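# Stock wall glove dispenser with two boxes from cart

## Task

A wall-mounted glove dispenser has slots for small, medium and large gloves, ordered left to right. Take the two glove boxes off the cart and put each one into its matching slot. The cart and the pedal bin may be moved aside. When finished, release the boxes and back the robot away from them. The robot must not tip over or be left leaning, or the task fails.

## Robot and tools

Robot: a Hello Robot Stretch 3 with a single arm. It has a two-wheel base (0.33 m long, 0.34 m wide), a lift that runs up a mast, and a telescoping arm that reaches out to the robot's right. At the end of the arm is a wrist with yaw, pitch and roll joints and a two-finger gripper. The base can drive straight and turn in place, but it cannot slide sideways, so the gripper is moved forward or back by driving the base. A turn pivots about the point midway between the drive wheels, 0.05 m behind the front edge. With the arm retracted and the wrist folded, a turn sweeps a radius of 0.28 m; an unfolded, level wrist reaches past that circle.

Frames: the base frame has its origin on the floor between the drive wheels, x forward, y left, z up. hand_pose is reported in this frame, at the point where the closed fingertips meet. The odometry frame is the base frame as it was at the start. Heading is positive to the left and runs from -3.142 to 3.142.

Cameras: head_camera (896x504) and nav_camera (fisheye, 672x504) are mounted on the head and are aimed with head_pan_rad and head_tilt_rad. wrist_camera (644x364) rides on the gripper. Every successful execute_actions result includes one image from each camera, taken at the end of the call. To just look, call it with an empty actions list.

Tool execute_actions takes an argument actions, which is a list of actions run in order. Each action may contain robot (a command), steps (1 to 450 control steps at 30 per second; 1 if omitted) and until (conditions that end the action early). An action with only steps simply waits.

A robot command can hold three things:
- base: exactly one of translate_m or rotate_rad. translate_m is a relative distance in metres from where the base is when the command starts; forward is positive and the magnitude is at most 1. rotate_rad is a relative turn in radians; left (counter-clockwise) is positive and the magnitude is at most 3.2.
- joints: absolute targets by name. Joints you leave out keep their current goal. Ranges:
  - lift_m 0 to 1.1 (arm height)
  - arm_m 0 to 0.52 (extension)
  - wrist_yaw_rad -1.345 to 4.42 (0 points along the arm; positive swings toward the front; 3.0 is folded over the base)
  - wrist_pitch_rad -1.57 to 0.451 (negative tips the fingers down)
  - wrist_roll_rad -2.911 to 2.911
  - gripper_m -0.089 to 0.179 (larger is wider; the real fingertip gap is a bit smaller than this value)
  - head_pan_rad -3.953 to 1.73 (-1.57 looks along the arm)
  - head_tilt_rad -1.53 to 0.419 (negative looks down)
- contact_limits: {"arm_m": effort%} from 1 to 100. This sets the effort at which the arm halts. It applies until the arm's next command.

Instead of a single command, robot may be a list of up to 8 commands run one after another. A queue entry can also be {"pause_s": s} with s at most 15. {"robot": {"stop": true}} brakes everything and clears the queue. Any new command takes over at once and discards the rest of an older queue. If any number is out of range, the whole call is rejected and nothing runs.

The until condition compares fields such as lift_m, arm_m_status, base_status, queue or refusals. Use forms like [">", 0.3] or ["!=", "moving"]. {"robot": {"status": "ended"}} is true once nothing is moving and no queue is running. {"any": {"status": "ended"}} fires when the first motion ends.

Speed: the base is fast (0.30 m/s, 1.9 rad/s) only when the arm is stowed, meaning lift_m below 0.30, arm_m below 0.03 and wrist_yaw_rad above 2.54. Otherwise it is capped at 0.10 m/s and 0.63 rad/s.

Gripper: to grasp, command gripper_m below the object's width. To release, command at least 0.02 above the value where contact began. Neither the reading nor "done" confirms a hold, so check with the cameras.

Wrist safety: fold or unfold the wrist (yaw 3.0) only with lift_m between 0.32 and 0.95, pitch -0.4 and roll near 0. Once folded, the lift may drop to 0.25. If yaw is below -0.4, keep pitch at -0.5 or lower.

Result lines:
- base_status and joint_status: moving, done, off_target, contact_stop, time_out, stopped, not_commanded or torque_fault.
- joint_goals, measured_speeds, and the refusals/queue/queue_left counters.
- lidar_m: 12 sectors of 30 degrees, counter-clockwise starting straight ahead, taken in a plane 0.17 m above the floor.
- wrist_depth_mm and head_depth_mm: 7x7 grids of depth in mm.
- motor_effort: per cent, with the peak in brackets.
- base_tilt: degrees forward/right.
- base_odometry, and on_its_own, which reports goals the robot changed by itself, slack or unpowered joints, and any lean.
Lines starting "refused:" or "dropped:" name the failed goal, counting from 0.

Contact: the lift and arm halt when they meet firm resistance (contact_stop) and then go slack. The base, wrist and head have no such stop and keep pushing. Pushing a wrist hard can switch its servo off for 10 s (torque_fault).

Avoid tipping:
- Do not press against anything rigid with the gripper above about 0.45 m.
- Do not push a second time after a contact_stop.
- Do not drive while the gripper is holding or pushing on something fixed.
- Do not snag furniture, especially when reversing.
If base_tilt shows a lean, reverse the last move in small steps, pull the gripper free, and lower lift_m to about 0.2 if needed. Also avoid dropping or slamming boxes and hitting things hard.

Tool zoom_image: arguments camera (head_camera, nav_camera or wrist_camera) and region [x0, y0, x1, y1] in pixels of that camera's latest image. The region can be at most 504x504. It returns a more detailed crop.

Tool finished_scene: argument scene (an integer). Before calling it, wait until every motion has ended and the robot has released the boxes and moved clear, because whatever is still moving gets braked.

Each tool is called after ">>>" as a command line: name --argument value for each argument, lists and objects as JSON in quotes; but a table of rows of numbers goes row by row, as --pt "numbers of a row", without its own name.

## Session

>>> execute_actions --actions '[]'

Scene clock: 0.00 s.
robot.base_odometry: x=+0.000 y=+0.000 heading=+0.000 (m, m, rad; robot's odometry frame)
robot.turned_by_wheels: +0.000 (rad since the last result)
robot.turned_by_imu: +0.000 (rad since the last result)
robot.base_tilt: forward=-0.1 right=+0.0 (deg)
robot.lidar_m: 2.29 2.20 2.27 1.78 1.10 1.13 1.51 2.12 2.18 2.15 2.07 1.71
robot.head_depth_mm: 2073 2578 2578 2515 2579 2549 2443 / 2071 2809 2866 2883 2883 2909 2450 / 2102 2795 2822 2855 2879 2868 2451 / 2068 2649 2635 2650 2663 2713 2439 / 2081 2508 2485 2470 2478 2468 2408 / 2105 2290 2350 2340 2344 2341 2302 / 2085 2191 2197 2176 2183 2209 2208
robot.base_status: not_commanded
robot.joint_positions: lift_m=+0.347 arm_m=-0.002 wrist_yaw_rad=+3.143 wrist_pitch_rad=-0.594 wrist_roll_rad=+0.001 gripper_m=+0.037 head_pan_rad=+0.010 head_tilt_rad=+0.002
robot.joint_goals: lift_m=+0.347 arm_m=-0.002 wrist_yaw_rad=+3.143 wrist_pitch_rad=-0.594 wrist_roll_rad=+0.001 gripper_m=+0.037 head_pan_rad=+0.010 head_tilt_rad=+0.002
robot.joint_status: lift_m=not_commanded arm_m=not_commanded wrist_yaw_rad=not_commanded wrist_pitch_rad=not_commanded wrist_roll_rad=not_commanded gripper_m=not_commanded head_pan_rad=not_commanded head_tilt_rad=not_commanded
robot.measured_speeds: translate_m=+0.000 rotate_rad=+0.000 lift_m=+0.000 arm_m=+0.000 wrist_yaw_rad=+0.000 wrist_pitch_rad=+0.000 wrist_roll_rad=+0.000 head_pan_rad=+0.000 head_tilt_rad=+0.000
robot: refusals=0 queue=idle queue_left=0
robot.motor_effort: left_wheel=+0 right_wheel=+0 lift_m=+33 arm_m=+0 wrist_yaw_rad=+0 wrist_pitch_rad=+3 wrist_roll_rad=+0 gripper_m=+1 head_pan_rad=+0 head_tilt_rad=+3 (%)
robot.hand_pose: x=-0.0215 y=+0.0557 z=+0.3221 quat_wxyz=(+0.207, +0.676, +0.207, +0.676) (m; robot's base frame)
robot.wrist_depth_mm: 907 - - - - - - / 983 - - 998 987 997 941 / 822 816 - 810 798 784 777 / 689 686 669 667 659 668 662 / 595 584 589 597 585 575 567 / 517 530 - - 520 505 504 / 468 - - - 442 450 453
pictures: head_camera (sideways: a quarter turn clockwise sets it upright), nav_camera (sideways: a quarter turn counterclockwise sets it upright), wrist_camera
Images, in order (width x height): head_camera 896x504, nav_camera 672x504, wrist_camera 644x364.

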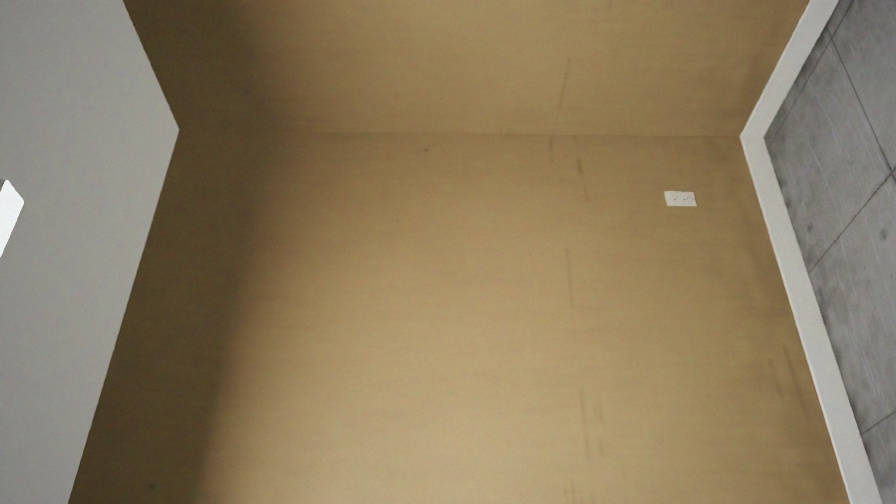

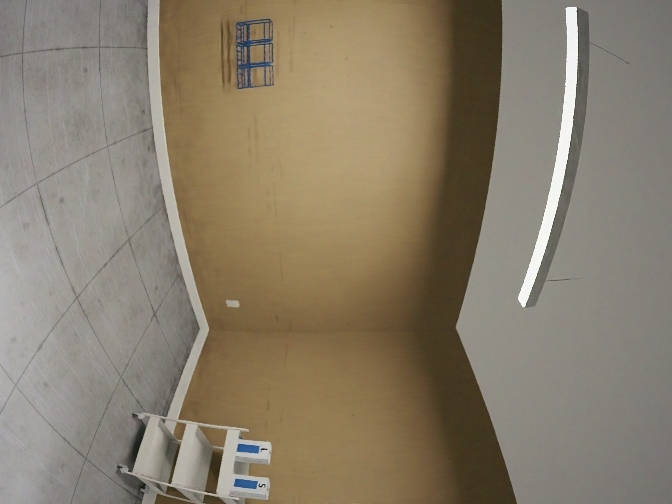

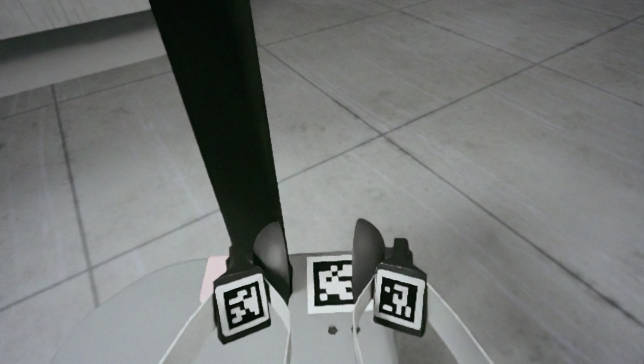

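>>> execute_actions --actions '[{"robot":{"joints":{"head_pan_rad":0.62,"head_tilt_rad":-0.3}},"steps":60,"until":{"robot":{"status":"ended"}}}]'

>>> execute_actions --actions '[{"robot":{"joints":{"head_pan_rad":-0.72,"head_tilt_rad":-0.4}},"steps":60,"until":{"robot":{"status":"ended"}}}]'

Scene clock: 7.57 s.
robot.base_odometry: x=+0.000 y=+0.000 heading=+0.000 (m, m, rad; robot's odometry frame)
robot.turned_by_wheels: +0.000 (rad since the last result)
robot.turned_by_imu: -0.001 (rad since the last result)
robot.base_tilt: forward=-0.1 right=+0.0 (deg)
robot.lidar_m: 2.30 2.20 2.27 1.79 1.10 1.13 1.52 2.11 2.18 2.16 2.06 1.71
robot.head_depth_mm: 1941 2035 2159 2277 2418 2089 1634 / 1950 2067 2173 2299 2445 2054 1631 / 1960 2059 2161 2281 2444 2064 1617 / 1961 2064 2157 2293 2465 2066 1607 / 1980 2047 2170 2317 2430 2054 1625 / 1954 2064 2187 2297 2434 2030 1614 / 1973 2065 2187 2293 2429 2013 1602
robot.base_status: not_commanded
robot.joint_positions: lift_m=+0.347 arm_m=-0.002 wrist_yaw_rad=+3.143 wrist_pitch_rad=-0.594 wrist_roll_rad=+0.001 gripper_m=+0.037 head_pan_rad=+0.613 head_tilt_rad=-0.296
robot.joint_goals: lift_m=+0.347 arm_m=-0.002 wrist_yaw_rad=+3.143 wrist_pitch_rad=-0.594 wrist_roll_rad=+0.001 gripper_m=+0.037 head_pan_rad=+0.620 head_tilt_rad=-0.300
robot.joint_status: lift_m=not_commanded arm_m=not_commanded wrist_yaw_rad=not_commanded wrist_pitch_rad=not_commanded wrist_roll_rad=not_commanded gripper_m=not_commanded head_pan_rad=done head_tilt_rad=done
robot.measured_speeds: translate_m=+0.000 rotate_rad=+0.000 lift_m=+0.000 arm_m=+0.000 wrist_yaw_rad=+0.000 wrist_pitch_rad=+0.000 wrist_roll_rad=+0.000 head_pan_rad=+0.000 head_tilt_rad=+0.000
robot: refusals=0 queue=done queue_left=0
robot.motor_effort: left_wheel=-1(0) right_wheel=+0(0) lift_m=+33(33) arm_m=+0(0) wrist_yaw_rad=-1(0) wrist_pitch_rad=+3(3) wrist_roll_rad=+0(0) gripper_m=+0(0) head_pan_rad=+4(38) head_tilt_rad=-3(25) (%)
robot.hand_pose: x=-0.0215 y=+0.0557 z=+0.3221 quat_wxyz=(+0.207, +0.676, +0.207, +0.676) (m; robot's base frame)
robot.wrist_depth_mm: 903 - - - - - - / 972 - - - 971 976 965 / 819 822 - 809 812 783 781 / 693 686 668 671 660 658 659 / 595 581 586 593 581 574 572 / 521 527 - - 522 505 502 / 473 - - - 442 448 447
pictures: head_camera (sideways: a quarter turn clockwise sets it upright), nav_camera (sideways: a quarter turn counterclockwise sets it upright), wrist_camera
Images, in order (width x height): head_camera 896x504, nav_camera 672x504, wrist_camera 644x364.

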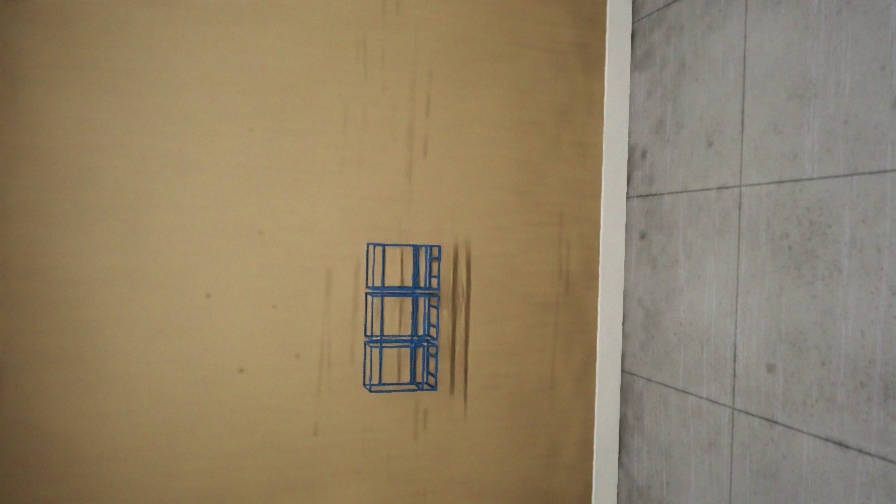

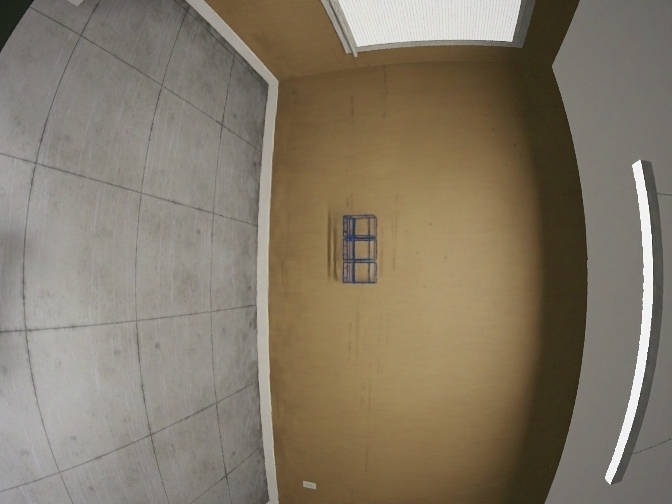

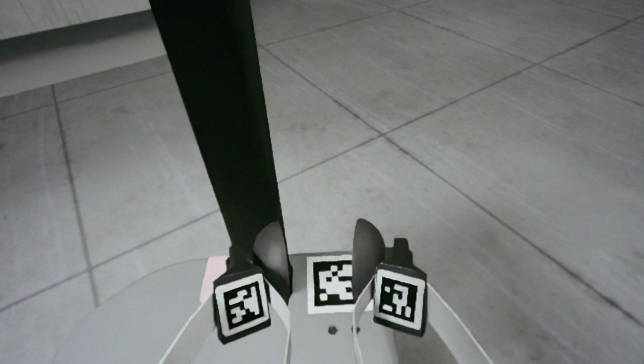

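Scene clock: 8.80 s.
robot.base_odometry: x=+0.000 y=+0.000 heading=+0.000 (m, m, rad; robot's odometry frame)
robot.turned_by_wheels: +0.000 (rad since the last result)
robot.turned_by_imu: +0.000 (rad since the last result)
robot.base_tilt: forward=-0.1 right=+0.0 (deg)
robot.lidar_m: 2.30 2.20 2.27 1.78 1.10 1.12 1.52 2.12 2.19 2.16 2.06 1.72
robot.head_depth_mm: 1744 1846 1987 2117 2238 1854 1487 / 1805 1899 2017 2150 2318 1816 1488 / 1832 1958 2096 2239 2313 1825 1477 / 1860 2004 2121 2266 2305 1832 1482 / 1926 2057 2143 2071 2251 1801 1474 / 1987 2102 2184 2196 2219 1811 1465 / 2023 2167 2356 2548 2337 1794 1456
robot.base_status: not_commanded
robot.joint_positions: lift_m=+0.347 arm_m=-0.002 wrist_yaw_rad=+3.143 wrist_pitch_rad=-0.594 wrist_roll_rad=+0.001 gripper_m=+0.037 head_pan_rad=-0.713 head_tilt_rad=-0.395
robot.joint_goals: lift_m=+0.347 arm_m=-0.002 wrist_yaw_rad=+3.143 wrist_pitch_rad=-0.594 wrist_roll_rad=+0.001 gripper_m=+0.037 head_pan_rad=-0.720 head_tilt_rad=-0.400
robot.joint_status: lift_m=not_commanded arm_m=not_commanded wrist_yaw_rad=not_commanded wrist_pitch_rad=not_commanded wrist_roll_rad=not_commanded gripper_m=not_commanded head_pan_rad=done head_tilt_rad=done
robot.measured_speeds: translate_m=+0.000 rotate_rad=+0.000 lift_m=+0.000 arm_m=+0.000 wrist_yaw_rad=+0.000 wrist_pitch_rad=+0.000 wrist_roll_rad=+0.000 head_pan_rad=+0.000 head_tilt_rad=+0.000
robot: refusals=0 queue=done queue_left=0
robot.motor_effort: left_wheel=+0(0) right_wheel=+0(0) lift_m=+33(33) arm_m=+0(0) wrist_yaw_rad=-1(1) wrist_pitch_rad=+4(4) wrist_roll_rad=+0(0) gripper_m=+0(0) head_pan_rad=-2(41) head_tilt_rad=-2(14) (%)
robot.hand_pose: x=-0.0215 y=+0.0557 z=+0.3221 quat_wxyz=(+0.207, +0.676, +0.207, +0.676) (m; robot's base frame)
robot.wrist_depth_mm: 884 - - - - - - / 962 - - 989 972 967 965 / 828 811 - 805 799 787 788 / 689 681 676 679 673 657 654 / 583 585 587 597 591 574 565 / 512 533 - - 524 498 505 / 474 - - - 447 448 450
pictures: head_camera (sideways: a quarter turn clockwise sets it upright), nav_camera (sideways: a quarter turn counterclockwise sets it upright), wrist_camera
Images, in order (width x height): head_camera 896x504, nav_camera 672x504, wrist_camera 644x364.

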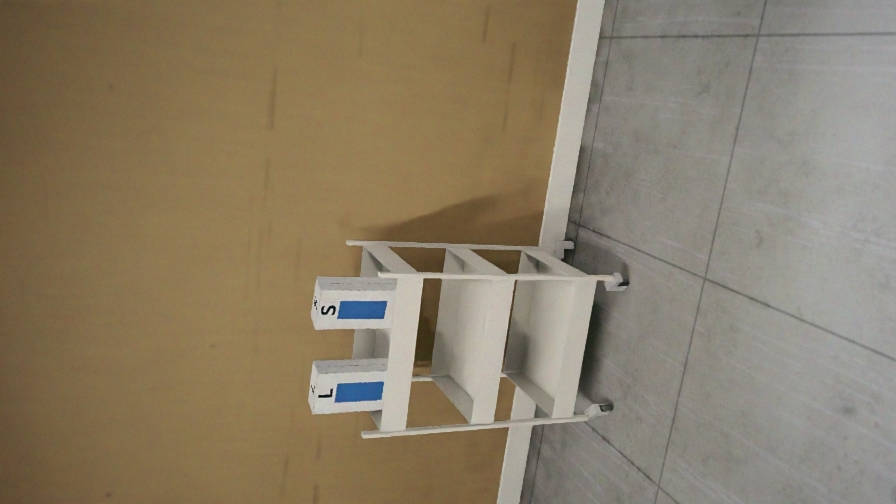

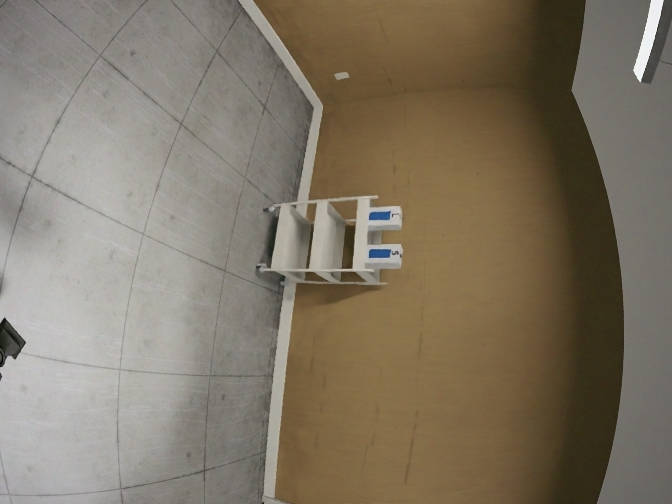

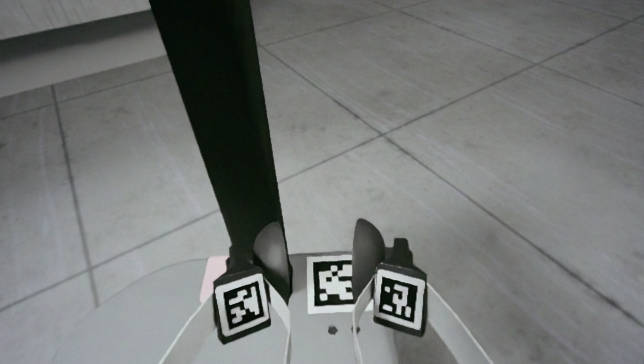

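>>> execute_actions --actions '[{"robot":[{"base":{"rotate_rad":-0.56},"joints":{"lift_m":0.28}},{"base":{"translate_m":1.0}},{"base":{"translate_m":0.19}},{"base":{"rotate_rad":1.18},"joints":{"head_pan_rad":-1.57,"head_tilt_rad":-0.7}},{"joints":{"lift_m":0.8,"wrist_pitch_rad":-0.4,"gripper_m":0.179}},{"joints":{"wrist_yaw_rad":0}},{"joints":{"wrist_pitch_rad":0}}],"steps":450,"until":{"robot":{"status":"ended"}}},{"steps":450,"until":{"robot":{"status":"ended"}}}]'

Scene clock: 38.20 s.
robot.base_odometry: x=+1.008 y=-0.632 heading=+0.620 (m, m, rad; robot's odometry frame)
robot.turned_by_wheels: +0.620 (rad since the last result)
robot.turned_by_imu: +0.624 (rad since the last result)
robot.base_tilt: forward=-0.1 right=+0.0 (deg)
robot.lidar_m: 1.66 1.77 2.56 2.17 2.29 2.70 2.65 1.33 1.02 0.58 0.62 1.54
robot.head_depth_mm: 848 952 1078 1238 1465 1432 - / 854 954 1084 1250 1487 1427 - / 859 963 1070 1255 1481 1439 - / 864 963 1050 895 1075 - - / 865 969 785 856 1065 1214 1217 / 868 974 1062 978 1085 1204 1217 / 874 980 1049 804 1088 1202 1212
robot.base_status: done (rotate_rad +1.1798 of +1.1800)
robot.joint_positions: lift_m=+0.800 arm_m=-0.002 wrist_yaw_rad=+0.002 wrist_pitch_rad=-0.027 wrist_roll_rad=+0.001 gripper_m=+0.179 head_pan_rad=-1.563 head_tilt_rad=-0.692
robot.joint_goals: lift_m=+0.800 arm_m=-0.002 wrist_yaw_rad=+0.000 wrist_pitch_rad=+0.000 wrist_roll_rad=+0.001 gripper_m=+0.179 head_pan_rad=-1.570 head_tilt_rad=-0.700
robot.joint_status: lift_m=done arm_m=not_commanded wrist_yaw_rad=done wrist_pitch_rad=done wrist_roll_rad=not_commanded gripper_m=done head_pan_rad=done head_tilt_rad=done
robot.measured_speeds: translate_m=+0.000 rotate_rad=+0.000 lift_m=+0.000 arm_m=+0.000 wrist_yaw_rad=+0.000 wrist_pitch_rad=+0.000 wrist_roll_rad=+0.000 head_pan_rad=+0.000 head_tilt_rad=+0.000
robot: refusals=0 queue=done queue_left=0
robot.motor_effort: left_wheel=-3(9) right_wheel=+3(8) lift_m=+37(42) arm_m=+0(0) wrist_yaw_rad=-3(5) wrist_pitch_rad=+8(8) wrist_roll_rad=+0(0) gripper_m=+0(89) head_pan_rad=-4(43) head_tilt_rad=-4(31) (%)
robot.hand_pose: x=-0.0208 y=-0.3987 z=+0.9076 quat_wxyz=(+0.707, +0.011, -0.707, -0.009) (m; robot's base frame)
robot.wrist_depth_mm: 756 724 728 713 710 699 689 / 759 754 750 744 728 718 711 / 787 777 766 751 737 744 742 / 808 784 783 779 782 773 766 / 439 425 493 509 800 801 788 / 869 456 576 506 822 827 824 / - 394 392 386 862 866 846
pictures: head_camera (sideways: a quarter turn clockwise sets it upright), nav_camera (sideways: a quarter turn counterclockwise sets it upright), wrist_camera
Images, in order (width x height): head_camera 896x504, nav_camera 672x504, wrist_camera 644x364.

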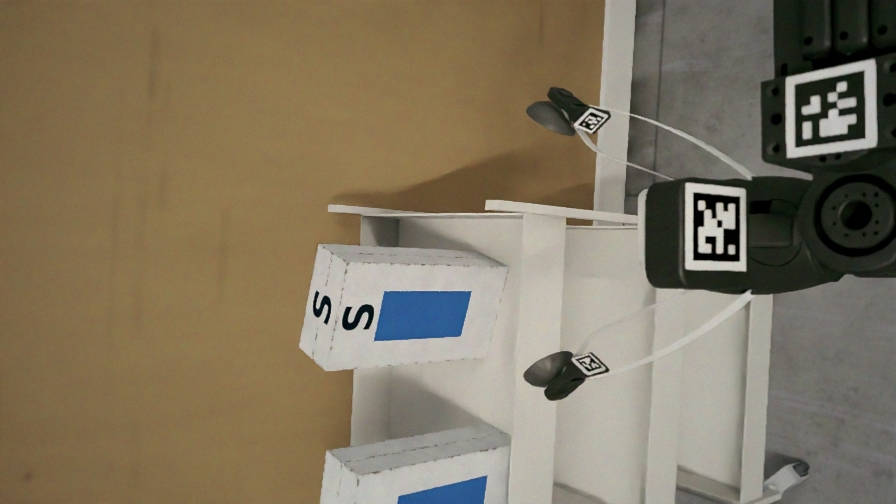

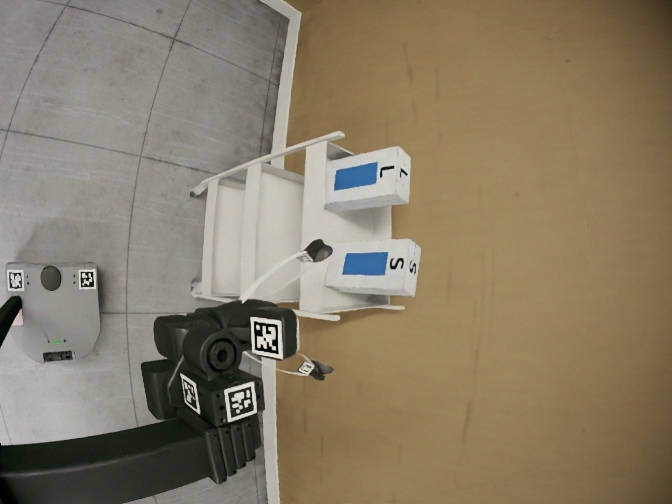

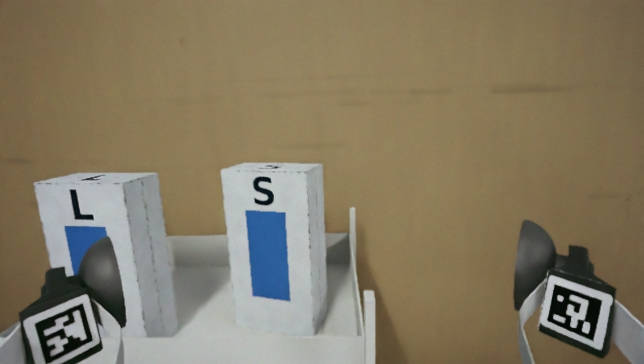

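>>> execute_actions --actions '[{"robot":[{"base":{"translate_m":0.068},"joints":{"lift_m":0.745,"arm_m":0.17}}],"steps":450,"until":{"robot":{"status":"ended"}}}]'

Scene clock: 53.63 s.
robot.base_odometry: x=+1.064 y=-0.592 heading=+0.620 (m, m, rad; robot's odometry frame)
robot.turned_by_wheels: +0.000 (rad since the last result)
robot.turned_by_imu: -0.001 (rad since the last result)
robot.base_tilt: forward=+0.0 right=+0.0 (deg)
robot.lidar_m: 1.60 1.69 2.46 2.18 2.29 2.78 2.73 1.33 1.02 0.59 0.62 1.54
robot.head_depth_mm: 854 958 1079 1240 1463 1457 - / 859 957 1089 1249 1409 - 1232 / 863 964 1053 950 - 1334 1223 / 862 969 782 839 - 1218 1224 / 868 970 1064 949 1092 1212 1221 / 873 979 1065 823 1085 1208 1217 / 877 982 767 806 1062 1204 1212
robot.base_status: done (translate_m +0.0680 of +0.0680)
robot.joint_positions: lift_m=+0.745 arm_m=+0.170 wrist_yaw_rad=+0.001 wrist_pitch_rad=-0.025 wrist_roll_rad=+0.001 gripper_m=+0.179 head_pan_rad=-1.563 head_tilt_rad=-0.692
robot.joint_goals: lift_m=+0.745 arm_m=+0.170 wrist_yaw_rad=+0.000 wrist_pitch_rad=+0.000 wrist_roll_rad=+0.001 gripper_m=+0.179 head_pan_rad=-1.570 head_tilt_rad=-0.700
robot.joint_status: lift_m=done arm_m=done wrist_yaw_rad=done wrist_pitch_rad=done wrist_roll_rad=not_commanded gripper_m=done head_pan_rad=done head_tilt_rad=done
robot.measured_speeds: translate_m=+0.000 rotate_rad=+0.000 lift_m=+0.000 arm_m=+0.000 wrist_yaw_rad=+0.000 wrist_pitch_rad=+0.000 wrist_roll_rad=+0.000 head_pan_rad=+0.000 head_tilt_rad=+0.000
robot: refusals=0 queue=done queue_left=0
robot.motor_effort: left_wheel=-3(5) right_wheel=+2(6) lift_m=+29(34) arm_m=+6(8) wrist_yaw_rad=-1(4) wrist_pitch_rad=+8(8) wrist_roll_rad=+0(0) gripper_m=+1(0) head_pan_rad=-2(3) head_tilt_rad=-5(4) (%)
robot.hand_pose: x=-0.0211 y=-0.5701 z=+0.8533 quat_wxyz=(+0.707, +0.010, -0.707, -0.009) (m; robot's base frame)
robot.wrist_depth_mm: 565 566 557 560 554 538 542 / 586 588 573 564 567 556 550 / 607 590 595 586 582 586 573 / 229 281 614 276 594 589 587 / 237 281 548 286 614 604 605 / - 297 500 294 461 635 624 / - 299 403 308 353 650 661
pictures: head_camera (sideways: a quarter turn clockwise sets it upright), nav_camera (sideways: a quarter turn counterclockwise sets it upright), wrist_camera
Images, in order (width x height): head_camera 896x504, nav_camera 672x504, wrist_camera 644x364.

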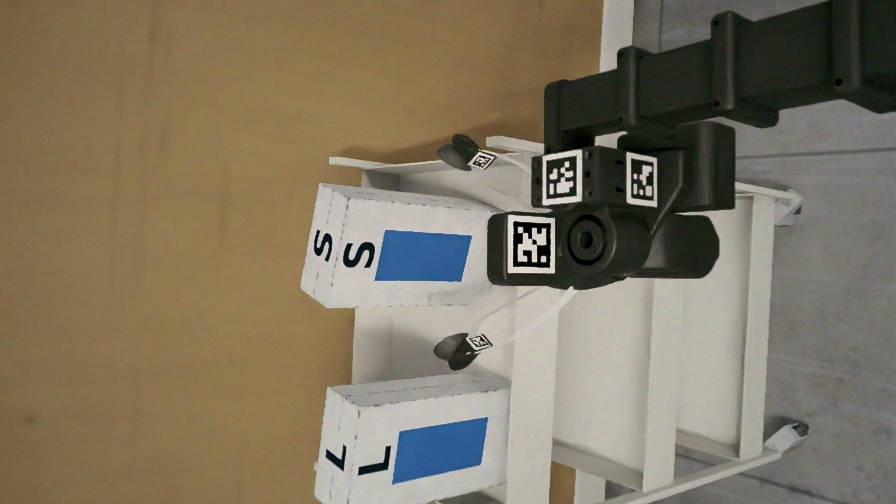

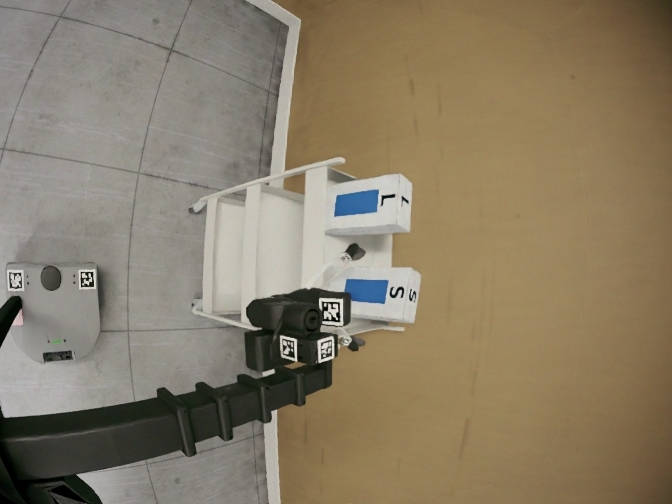

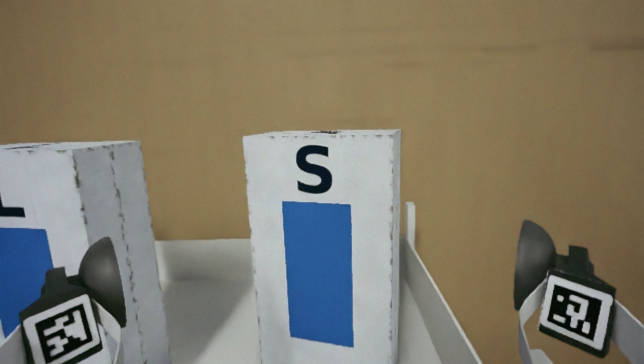

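>>> execute_actions --actions '[{"robot":[{"joints":{"lift_m":0.765}},{"joints":{"arm_m":0.33}}],"steps":450,"until":{"robot":{"status":"ended"}}}]'

Scene clock: 60.63 s.
robot.base_odometry: x=+1.064 y=-0.592 heading=+0.620 (m, m, rad; robot's odometry frame)
robot.turned_by_wheels: +0.000 (rad since the last result)
robot.turned_by_imu: -0.001 (rad since the last result)
robot.base_tilt: forward=-0.1 right=+0.0 (deg)
robot.lidar_m: 1.60 1.70 2.47 2.18 2.28 2.78 2.73 1.34 1.02 0.59 0.62 1.54
robot.head_depth_mm: 858 955 1082 1245 1438 1491 - / 857 962 1084 1226 - 1396 1206 / 863 958 1055 - 1001 1269 1217 / 867 967 1035 - 1075 1218 1219 / 869 972 1065 950 1067 1209 1229 / 872 975 1066 822 1085 1209 1220 / 876 984 768 804 1056 1206 1211
robot.base_status: done (translate_m +0.0680 of +0.0680)
robot.joint_positions: lift_m=+0.765 arm_m=+0.330 wrist_yaw_rad=+0.001 wrist_pitch_rad=-0.025 wrist_roll_rad=+0.001 gripper_m=+0.179 head_pan_rad=-1.563 head_tilt_rad=-0.692
robot.joint_goals: lift_m=+0.765 arm_m=+0.330 wrist_yaw_rad=+0.000 wrist_pitch_rad=+0.000 wrist_roll_rad=+0.001 gripper_m=+0.179 head_pan_rad=-1.570 head_tilt_rad=-0.700
robot.joint_status: lift_m=done arm_m=done wrist_yaw_rad=done wrist_pitch_rad=done wrist_roll_rad=not_commanded gripper_m=done head_pan_rad=done head_tilt_rad=done
robot.measured_speeds: translate_m=+0.000 rotate_rad=+0.000 lift_m=+0.000 arm_m=+0.000 wrist_yaw_rad=+0.000 wrist_pitch_rad=+0.000 wrist_roll_rad=+0.000 head_pan_rad=+0.000 head_tilt_rad=+0.000
robot: refusals=0 queue=done queue_left=0
robot.motor_effort: left_wheel=-3(3) right_wheel=+2(2) lift_m=+37(40) arm_m=+6(5) wrist_yaw_rad=-2(2) wrist_pitch_rad=+8(8) wrist_roll_rad=+0(0) gripper_m=+0(1) head_pan_rad=-3(4) head_tilt_rad=-5(4) (%)
robot.hand_pose: x=-0.0212 y=-0.7301 z=+0.8731 quat_wxyz=(+0.707, +0.009, -0.707, -0.009) (m; robot's base frame)
robot.wrist_depth_mm: 418 406 402 403 400 392 388 / 425 422 419 413 411 405 396 / 439 434 428 426 421 414 412 / 460 453 440 433 426 426 426 / 470 465 130 118 111 103 439 / 480 488 133 120 110 103 449 / - 391 138 125 114 108 481
pictures: head_camera (sideways: a quarter turn clockwise sets it upright), nav_camera (sideways: a quarter turn counterclockwise sets it upright), wrist_camera
Images, in order (width x height): head_camera 896x504, nav_camera 672x504, wrist_camera 644x364.

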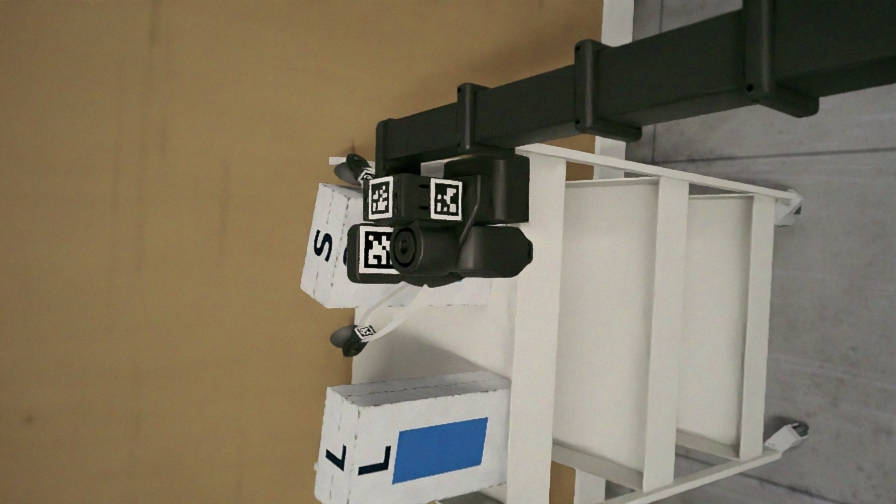

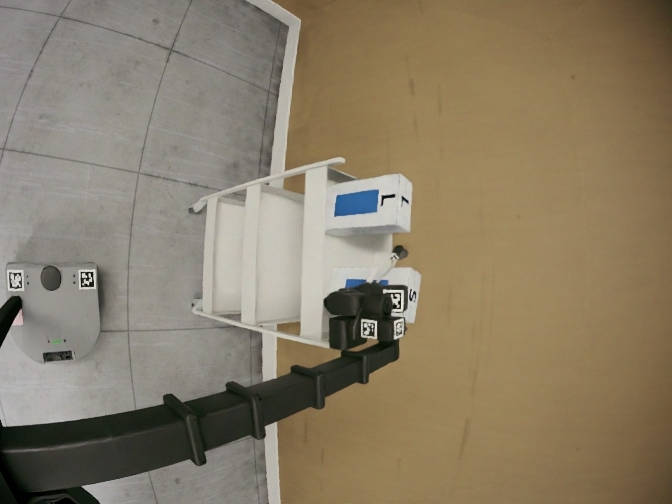

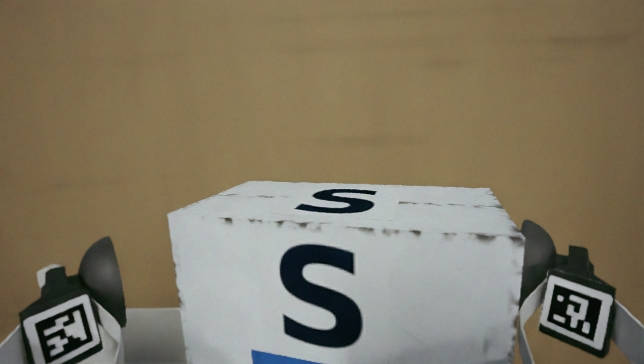

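>>> execute_actions --actions '[{"robot":[{"base":{"translate_m":-0.012}},{"joints":{"gripper_m":0.06}},{"pause_s":0.5},{"joints":{"lift_m":1.0}},{"joints":{"arm_m":0.0}}],"steps":450,"until":{"robot":{"status":"ended"}}}]'

Scene clock: 73.57 s.
robot.base_odometry: x=+1.054 y=-0.599 heading=+0.620 (m, m, rad; robot's odometry frame)
robot.turned_by_wheels: +0.000 (rad since the last result)
robot.turned_by_imu: -0.002 (rad since the last result)
robot.base_tilt: forward=-0.1 right=+0.0 (deg)
robot.lidar_m: 1.61 1.71 2.48 2.18 2.28 2.76 2.71 1.33 1.02 0.59 0.62 1.54
robot.head_depth_mm: 853 955 1026 - - - - / 858 962 1024 - - - 1218 / 863 963 - - - - 1199 / 863 949 - - - - 1197 / 867 959 383 439 1069 1213 1219 / 876 976 1045 840 1089 1212 1214 / 877 989 764 802 1080 1171 1216
robot.base_status: done (translate_m -0.0120 of -0.0120)
robot.joint_positions: lift_m=+1.000 arm_m=+0.000 wrist_yaw_rad=+0.001 wrist_pitch_rad=-0.066 wrist_roll_rad=+0.001 gripper_m=+0.081 head_pan_rad=-1.563 head_tilt_rad=-0.692
robot.joint_goals: lift_m=+1.000 arm_m=+0.000 wrist_yaw_rad=+0.000 wrist_pitch_rad=+0.000 wrist_roll_rad=+0.001 gripper_m=+0.080 head_pan_rad=-1.570 head_tilt_rad=-0.700
robot.joint_status: lift_m=done arm_m=done wrist_yaw_rad=done wrist_pitch_rad=done wrist_roll_rad=not_commanded gripper_m=done head_pan_rad=done head_tilt_rad=done
robot.measured_speeds: translate_m=+0.000 rotate_rad=+0.000 lift_m=+0.000 arm_m=+0.000 wrist_yaw_rad=+0.000 wrist_pitch_rad=+0.000 wrist_roll_rad=+0.000 head_pan_rad=+0.000 head_tilt_rad=+0.000
robot: refusals=0 queue=done queue_left=0
robot.on_its_own: gripper_m is held at +0.080, not at your +0.060, by its stall guard, which is not easing now
robot.motor_effort: left_wheel=-3(6) right_wheel=+1(3) lift_m=+40(40) arm_m=-6(3) wrist_yaw_rad=-2(5) wrist_pitch_rad=+20(22) wrist_roll_rad=+0(0) gripper_m=-21(100) head_pan_rad=-4(4) head_tilt_rad=-4(5) (%)
robot.hand_pose: x=-0.0212 y=-0.3995 z=+1.0974 quat_wxyz=(+0.707, +0.024, -0.707, -0.023) (m; robot's base frame)
robot.wrist_depth_mm: 721 725 725 709 709 695 690 / 747 763 745 734 720 720 712 / 787 788 781 762 766 759 737 / 832 813 795 776 784 784 766 / 864 838 134 119 109 791 803 / 899 - 137 120 108 - 847 / 954 464 142 125 111 907 874
pictures: head_camera (sideways: a quarter turn clockwise sets it upright), nav_camera (sideways: a quarter turn counterclockwise sets it upright), wrist_camera
Images, in order (width x height): head_camera 896x504, nav_camera 672x504, wrist_camera 644x364.

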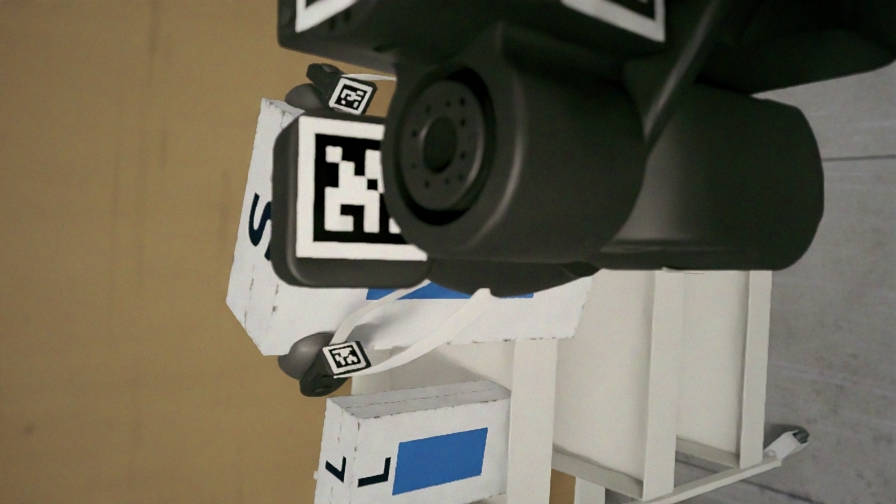

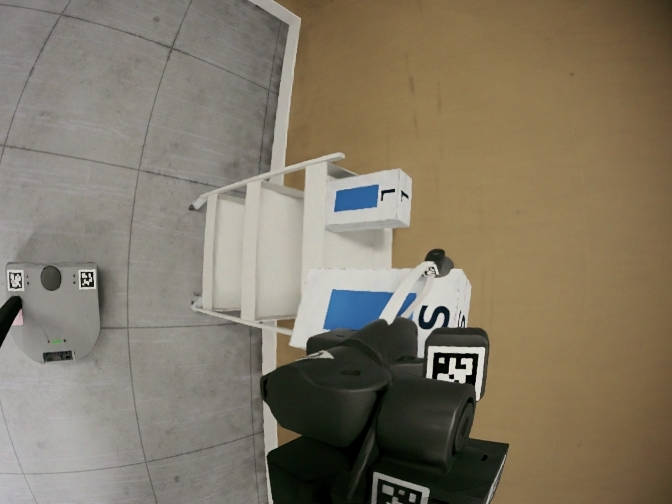

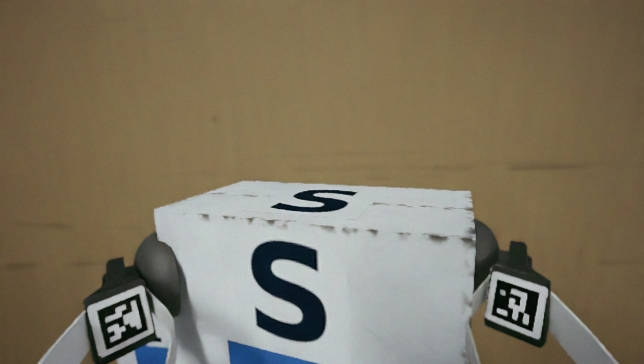

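>>> execute_actions --actions '[{"robot":[{"base":{"rotate_rad":0.95}},{"base":{"translate_m":1.0}},{"base":{"translate_m":0.58}},{"base":{"rotate_rad":0.58},"joints":{"wrist_yaw_rad":0.37,"wrist_pitch_rad":0.05}}],"steps":450,"until":{"robot":{"status":"ended"}}},{"steps":450,"until":{"robot":{"status":"ended"}}}]'

Scene clock: 102.73 s.
robot.base_odometry: x=+1.055 y=+0.981 heading=+2.150 (m, m, rad; robot's odometry frame)
robot.turned_by_wheels: +1.530 (rad since the last result)
robot.turned_by_imu: +1.541 (rad since the last result)
robot.base_tilt: forward=-0.1 right=+0.0 (deg)
robot.lidar_m: 1.41 1.48 1.37 3.52 3.24 1.98 2.14 1.08 0.81 0.79 0.82 1.16
robot.head_depth_mm: 665 748 811 - - - 1222 / 668 745 826 - - - 1231 / 667 747 845 - - - 1208 / 670 749 - - - - 1217 / 668 734 - - - 1340 1220 / 670 733 348 393 468 1348 1225 / 669 724 346 398 1128 1342 1215
robot.base_status: done (rotate_rad +0.5798 of +0.5800)
robot.joint_positions: lift_m=+1.000 arm_m=+0.000 wrist_yaw_rad=+0.369 wrist_pitch_rad=-0.025 wrist_roll_rad=+0.001 gripper_m=+0.084 head_pan_rad=-1.563 head_tilt_rad=-0.692
robot.joint_goals: lift_m=+1.000 arm_m=+0.000 wrist_yaw_rad=+0.370 wrist_pitch_rad=+0.050 wrist_roll_rad=+0.001 gripper_m=+0.083 head_pan_rad=-1.570 head_tilt_rad=-0.700
robot.joint_status: lift_m=done arm_m=done wrist_yaw_rad=done wrist_pitch_rad=off_target wrist_roll_rad=not_commanded gripper_m=done head_pan_rad=done head_tilt_rad=done
robot.measured_speeds: translate_m=+0.000 rotate_rad=+0.000 lift_m=+0.000 arm_m=+0.000 wrist_yaw_rad=+0.000 wrist_pitch_rad=+0.000 wrist_roll_rad=+0.000 head_pan_rad=+0.000 head_tilt_rad=+0.000
robot: refusals=0 queue=dropped queue_left=0
robot.on_its_own: gripper_m is held at +0.083, not at your +0.060, by its stall guard, which is not easing now
robot.motor_effort: left_wheel=-3(7) right_wheel=+3(7) lift_m=+40(40) arm_m=-6(6) wrist_yaw_rad=+0(8) wrist_pitch_rad=+23(26) wrist_roll_rad=+0(0) gripper_m=-20(22) head_pan_rad=-2(4) head_tilt_rad=-5(3) (%)
robot.hand_pose: x=+0.0708 y=-0.3837 z=+1.1079 quat_wxyz=(+0.697, +0.139, -0.693, +0.121) (m; robot's base frame)
robot.wrist_depth_mm: 781 689 604 545 501 458 424 / 812 719 636 567 514 469 429 / 864 741 652 585 528 482 445 / 910 769 645 579 530 495 462 / 965 811 134 119 109 502 471 / - - 137 121 108 - 482 / - 862 143 125 111 543 486
pictures: head_camera (sideways: a quarter turn clockwise sets it upright), nav_camera (sideways: a quarter turn counterclockwise sets it upright), wrist_camera
Images, in order (width x height): head_camera 896x504, nav_camera 672x504, wrist_camera 644x364.

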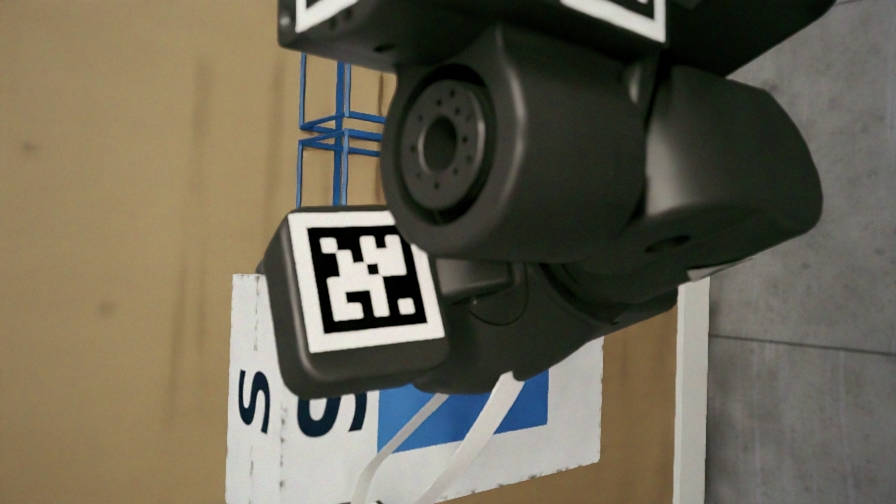

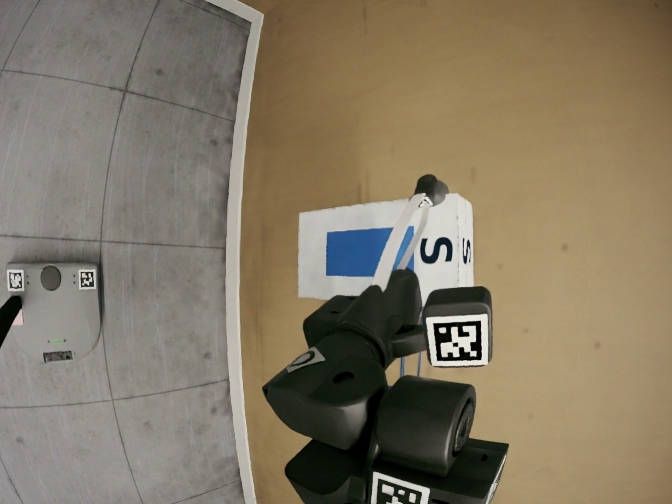

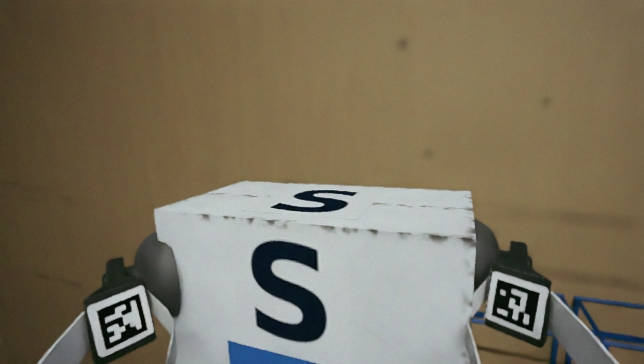

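>>> execute_actions --actions '[{"robot":{"base":{"translate_m":-0.155},"joints":{"lift_m":1.04,"arm_m":0.22}},"steps":450,"until":{"robot":{"status":"ended"}}}]'

Scene clock: 111.30 s.
robot.base_odometry: x=+1.140 y=+0.851 heading=+2.150 (m, m, rad; robot's odometry frame)
robot.turned_by_wheels: +0.000 (rad since the last result)
robot.turned_by_imu: -0.001 (rad since the last result)
robot.base_tilt: forward=-0.1 right=+0.0 (deg)
robot.lidar_m: 1.57 1.52 1.47 3.55 3.00 1.83 2.16 1.08 0.80 0.78 0.82 1.15
robot.head_depth_mm: - 759 840 967 1148 1364 1239 / - - 824 969 1145 1363 1232 / - - 850 945 1149 1349 1236 / - - 846 924 1150 1345 1226 / 490 541 591 931 1153 1341 1226 / 515 533 593 912 1149 1352 1217 / 656 743 830 973 1151 1347 1213
robot.base_status: done (translate_m -0.1550 of -0.1550)
robot.joint_positions: lift_m=+1.040 arm_m=+0.220 wrist_yaw_rad=+0.370 wrist_pitch_rad=-0.024 wrist_roll_rad=+0.001 gripper_m=+0.084 head_pan_rad=-1.563 head_tilt_rad=-0.692
robot.joint_goals: lift_m=+1.040 arm_m=+0.220 wrist_yaw_rad=+0.370 wrist_pitch_rad=+0.050 wrist_roll_rad=+0.001 gripper_m=+0.083 head_pan_rad=-1.570 head_tilt_rad=-0.700
robot.joint_status: lift_m=done arm_m=done wrist_yaw_rad=done wrist_pitch_rad=off_target wrist_roll_rad=not_commanded gripper_m=done head_pan_rad=done head_tilt_rad=done
robot.measured_speeds: translate_m=+0.000 rotate_rad=+0.000 lift_m=+0.000 arm_m=+0.000 wrist_yaw_rad=+0.000 wrist_pitch_rad=+0.000 wrist_roll_rad=+0.000 head_pan_rad=+0.000 head_tilt_rad=+0.000
robot: refusals=0 queue=done queue_left=0
robot.on_its_own: gripper_m is held at +0.083, not at your +0.060, by its stall guard, which is not easing now
robot.motor_effort: left_wheel=-3(7) right_wheel=+2(4) lift_m=+39(41) arm_m=+6(4) wrist_yaw_rad=+0(1) wrist_pitch_rad=+23(23) wrist_roll_rad=+0(0) gripper_m=-20(21) head_pan_rad=-3(5) head_tilt_rad=-4(4) (%)
robot.hand_pose: x=+0.0709 y=-0.6029 z=+1.1481 quat_wxyz=(+0.697, +0.139, -0.693, +0.121) (m; robot's base frame)
robot.wrist_depth_mm: 447 402 354 319 290 267 246 / 469 414 363 330 298 275 252 / 494 432 377 338 311 282 258 / 524 450 379 340 310 285 265 / 542 478 134 119 109 291 274 / 572 - 137 120 108 - 280 / 630 498 143 125 111 316 283
pictures: head_camera (sideways: a quarter turn clockwise sets it upright), nav_camera (sideways: a quarter turn counterclockwise sets it upright), wrist_camera
Images, in order (width x height): head_camera 896x504, nav_camera 672x504, wrist_camera 644x364.

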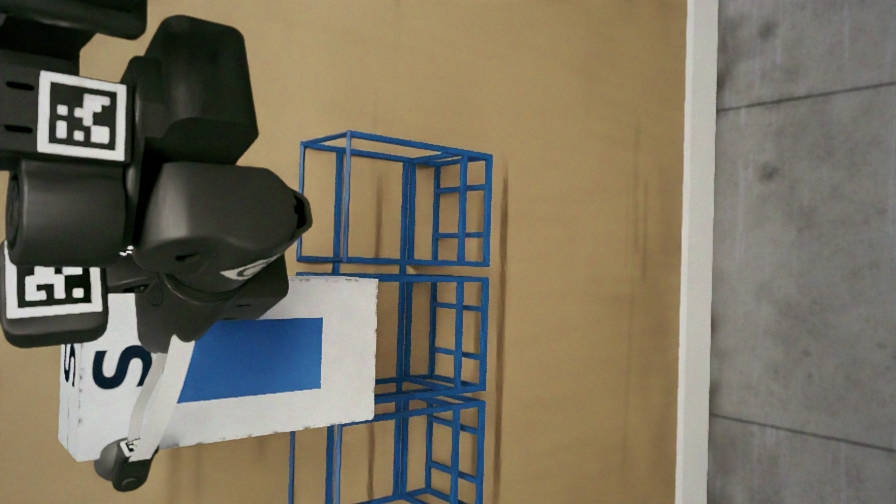

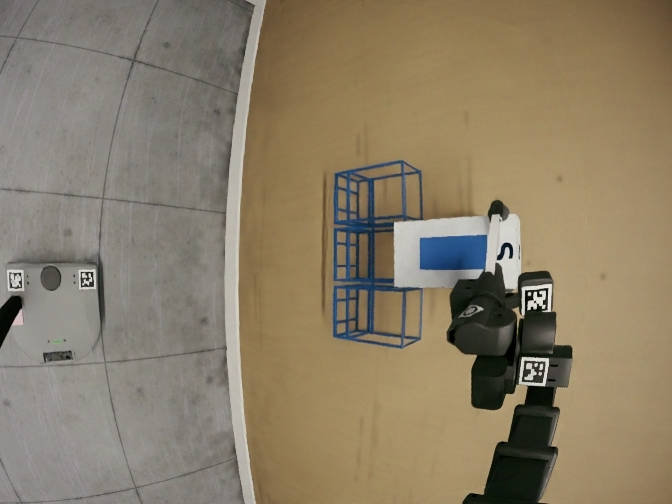

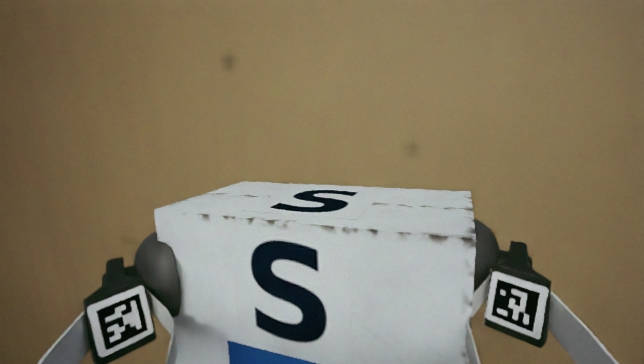

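>>> execute_actions --actions '[{"robot":[{"base":{"translate_m":0.162},"joints":{"arm_m":0.39,"lift_m":1.0,"head_pan_rad":-1.45}}],"steps":450,"until":{"robot":{"status":"ended"}}}]'

Scene clock: 118.80 s.
robot.base_odometry: x=+1.052 y=+0.986 heading=+2.150 (m, m, rad; robot's odometry frame)
robot.turned_by_wheels: +0.000 (rad since the last result)
robot.turned_by_imu: -0.056 (rad since the last result)
robot.base_tilt: forward=-0.4 right=-0.6 (deg)
robot.lidar_m: 1.42 1.46 1.37 3.54 3.42 2.02 1.99 1.14 0.82 0.79 0.81 1.10
robot.head_depth_mm: - 765 828 942 1128 1347 1246 / - 775 833 946 1142 1346 1243 / 651 - 849 950 1147 1354 1240 / 669 771 853 927 1165 1364 1236 / 678 765 858 970 1174 1360 1228 / 687 766 853 1004 1184 1360 1229 / 691 773 874 1008 1199 1368 1227
robot.base_status: done (translate_m +0.1620 of +0.1620)
robot.joint_positions: lift_m=+1.000 arm_m=+0.389 wrist_yaw_rad=+0.397 wrist_pitch_rad=-0.008 wrist_roll_rad=+0.001 gripper_m=+0.083 head_pan_rad=-1.457 head_tilt_rad=-0.692
robot.joint_goals: lift_m=+1.000 arm_m=+0.390 wrist_yaw_rad=+0.370 wrist_pitch_rad=+0.050 wrist_roll_rad=+0.001 gripper_m=+0.083 head_pan_rad=-1.450 head_tilt_rad=-0.700
robot.joint_status: lift_m=done arm_m=done wrist_yaw_rad=done wrist_pitch_rad=off_target wrist_roll_rad=not_commanded gripper_m=done head_pan_rad=done head_tilt_rad=done
robot.measured_speeds: translate_m=+0.000 rotate_rad=+0.000 lift_m=+0.000 arm_m=+0.000 wrist_yaw_rad=+0.000 wrist_pitch_rad=+0.000 wrist_roll_rad=+0.000 head_pan_rad=+0.000 head_tilt_rad=+0.000
robot: refusals=0 queue=done queue_left=0
robot.on_its_own: gripper_m is held at +0.083, not at your +0.060, by its stall guard, which is not easing now; arm_m is at rest, and its effort (+20) is outside its rest range (-14 to +14); wrist_yaw_rad is at rest, and its effort (-27) is outside its rest range (-12 to +12)
robot.motor_effort: left_wheel=+1(10) right_wheel=+0(7) lift_m=+33(41) arm_m=+20(23) wrist_yaw_rad=-27(45) wrist_pitch_rad=+18(23) wrist_roll_rad=+0(0) gripper_m=+9(21) head_pan_rad=+3(19) head_tilt_rad=-4(4) (%)
robot.hand_pose: x=+0.0775 y=-0.7698 z=+1.1125 quat_wxyz=(+0.694, +0.142, -0.693, +0.136) (m; robot's base frame)
robot.wrist_depth_mm: 224 202 183 166 153 141 130 / 233 209 188 171 155 144 133 / 242 218 195 176 160 147 136 / 254 227 201 181 164 151 139 / 264 234 205 187 166 155 143 / 277 249 208 192 - 159 146 / 292 261 220 199 182 161 150
pictures: head_camera (sideways: a quarter turn clockwise sets it upright), nav_camera (sideways: a quarter turn counterclockwise sets it upright), wrist_camera
Images, in order (width x height): head_camera 896x504, nav_camera 672x504, wrist_camera 644x364.

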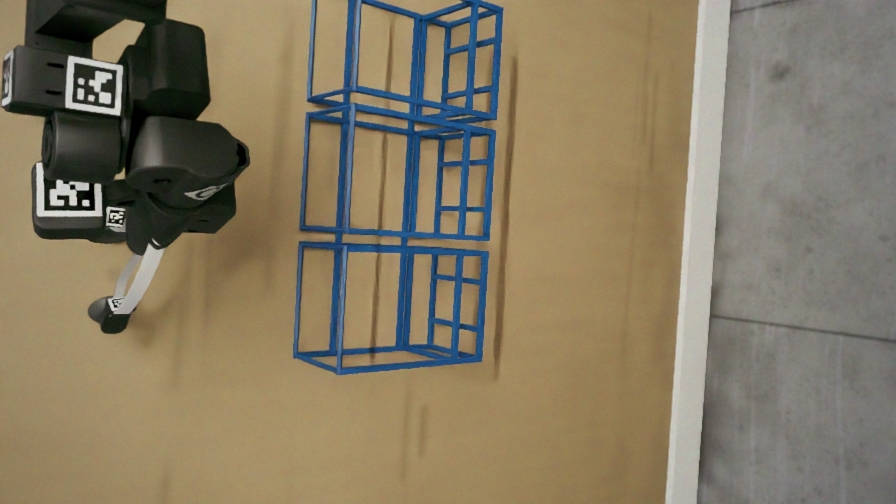

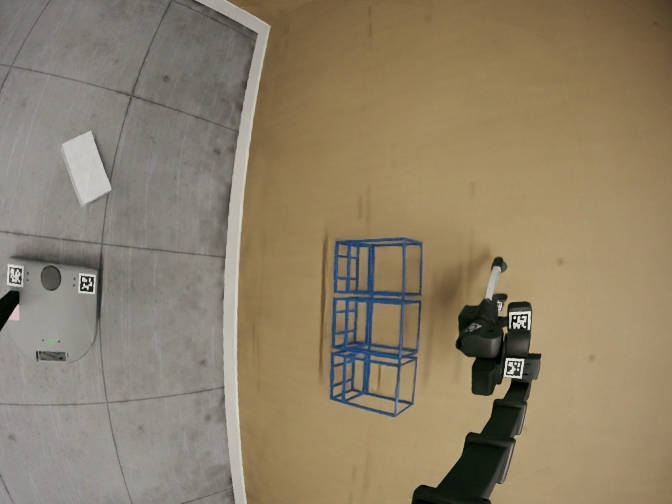

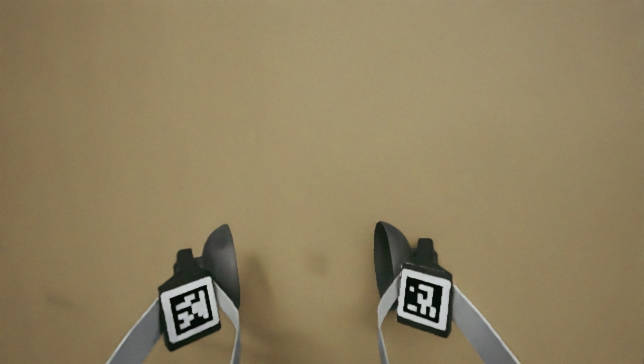

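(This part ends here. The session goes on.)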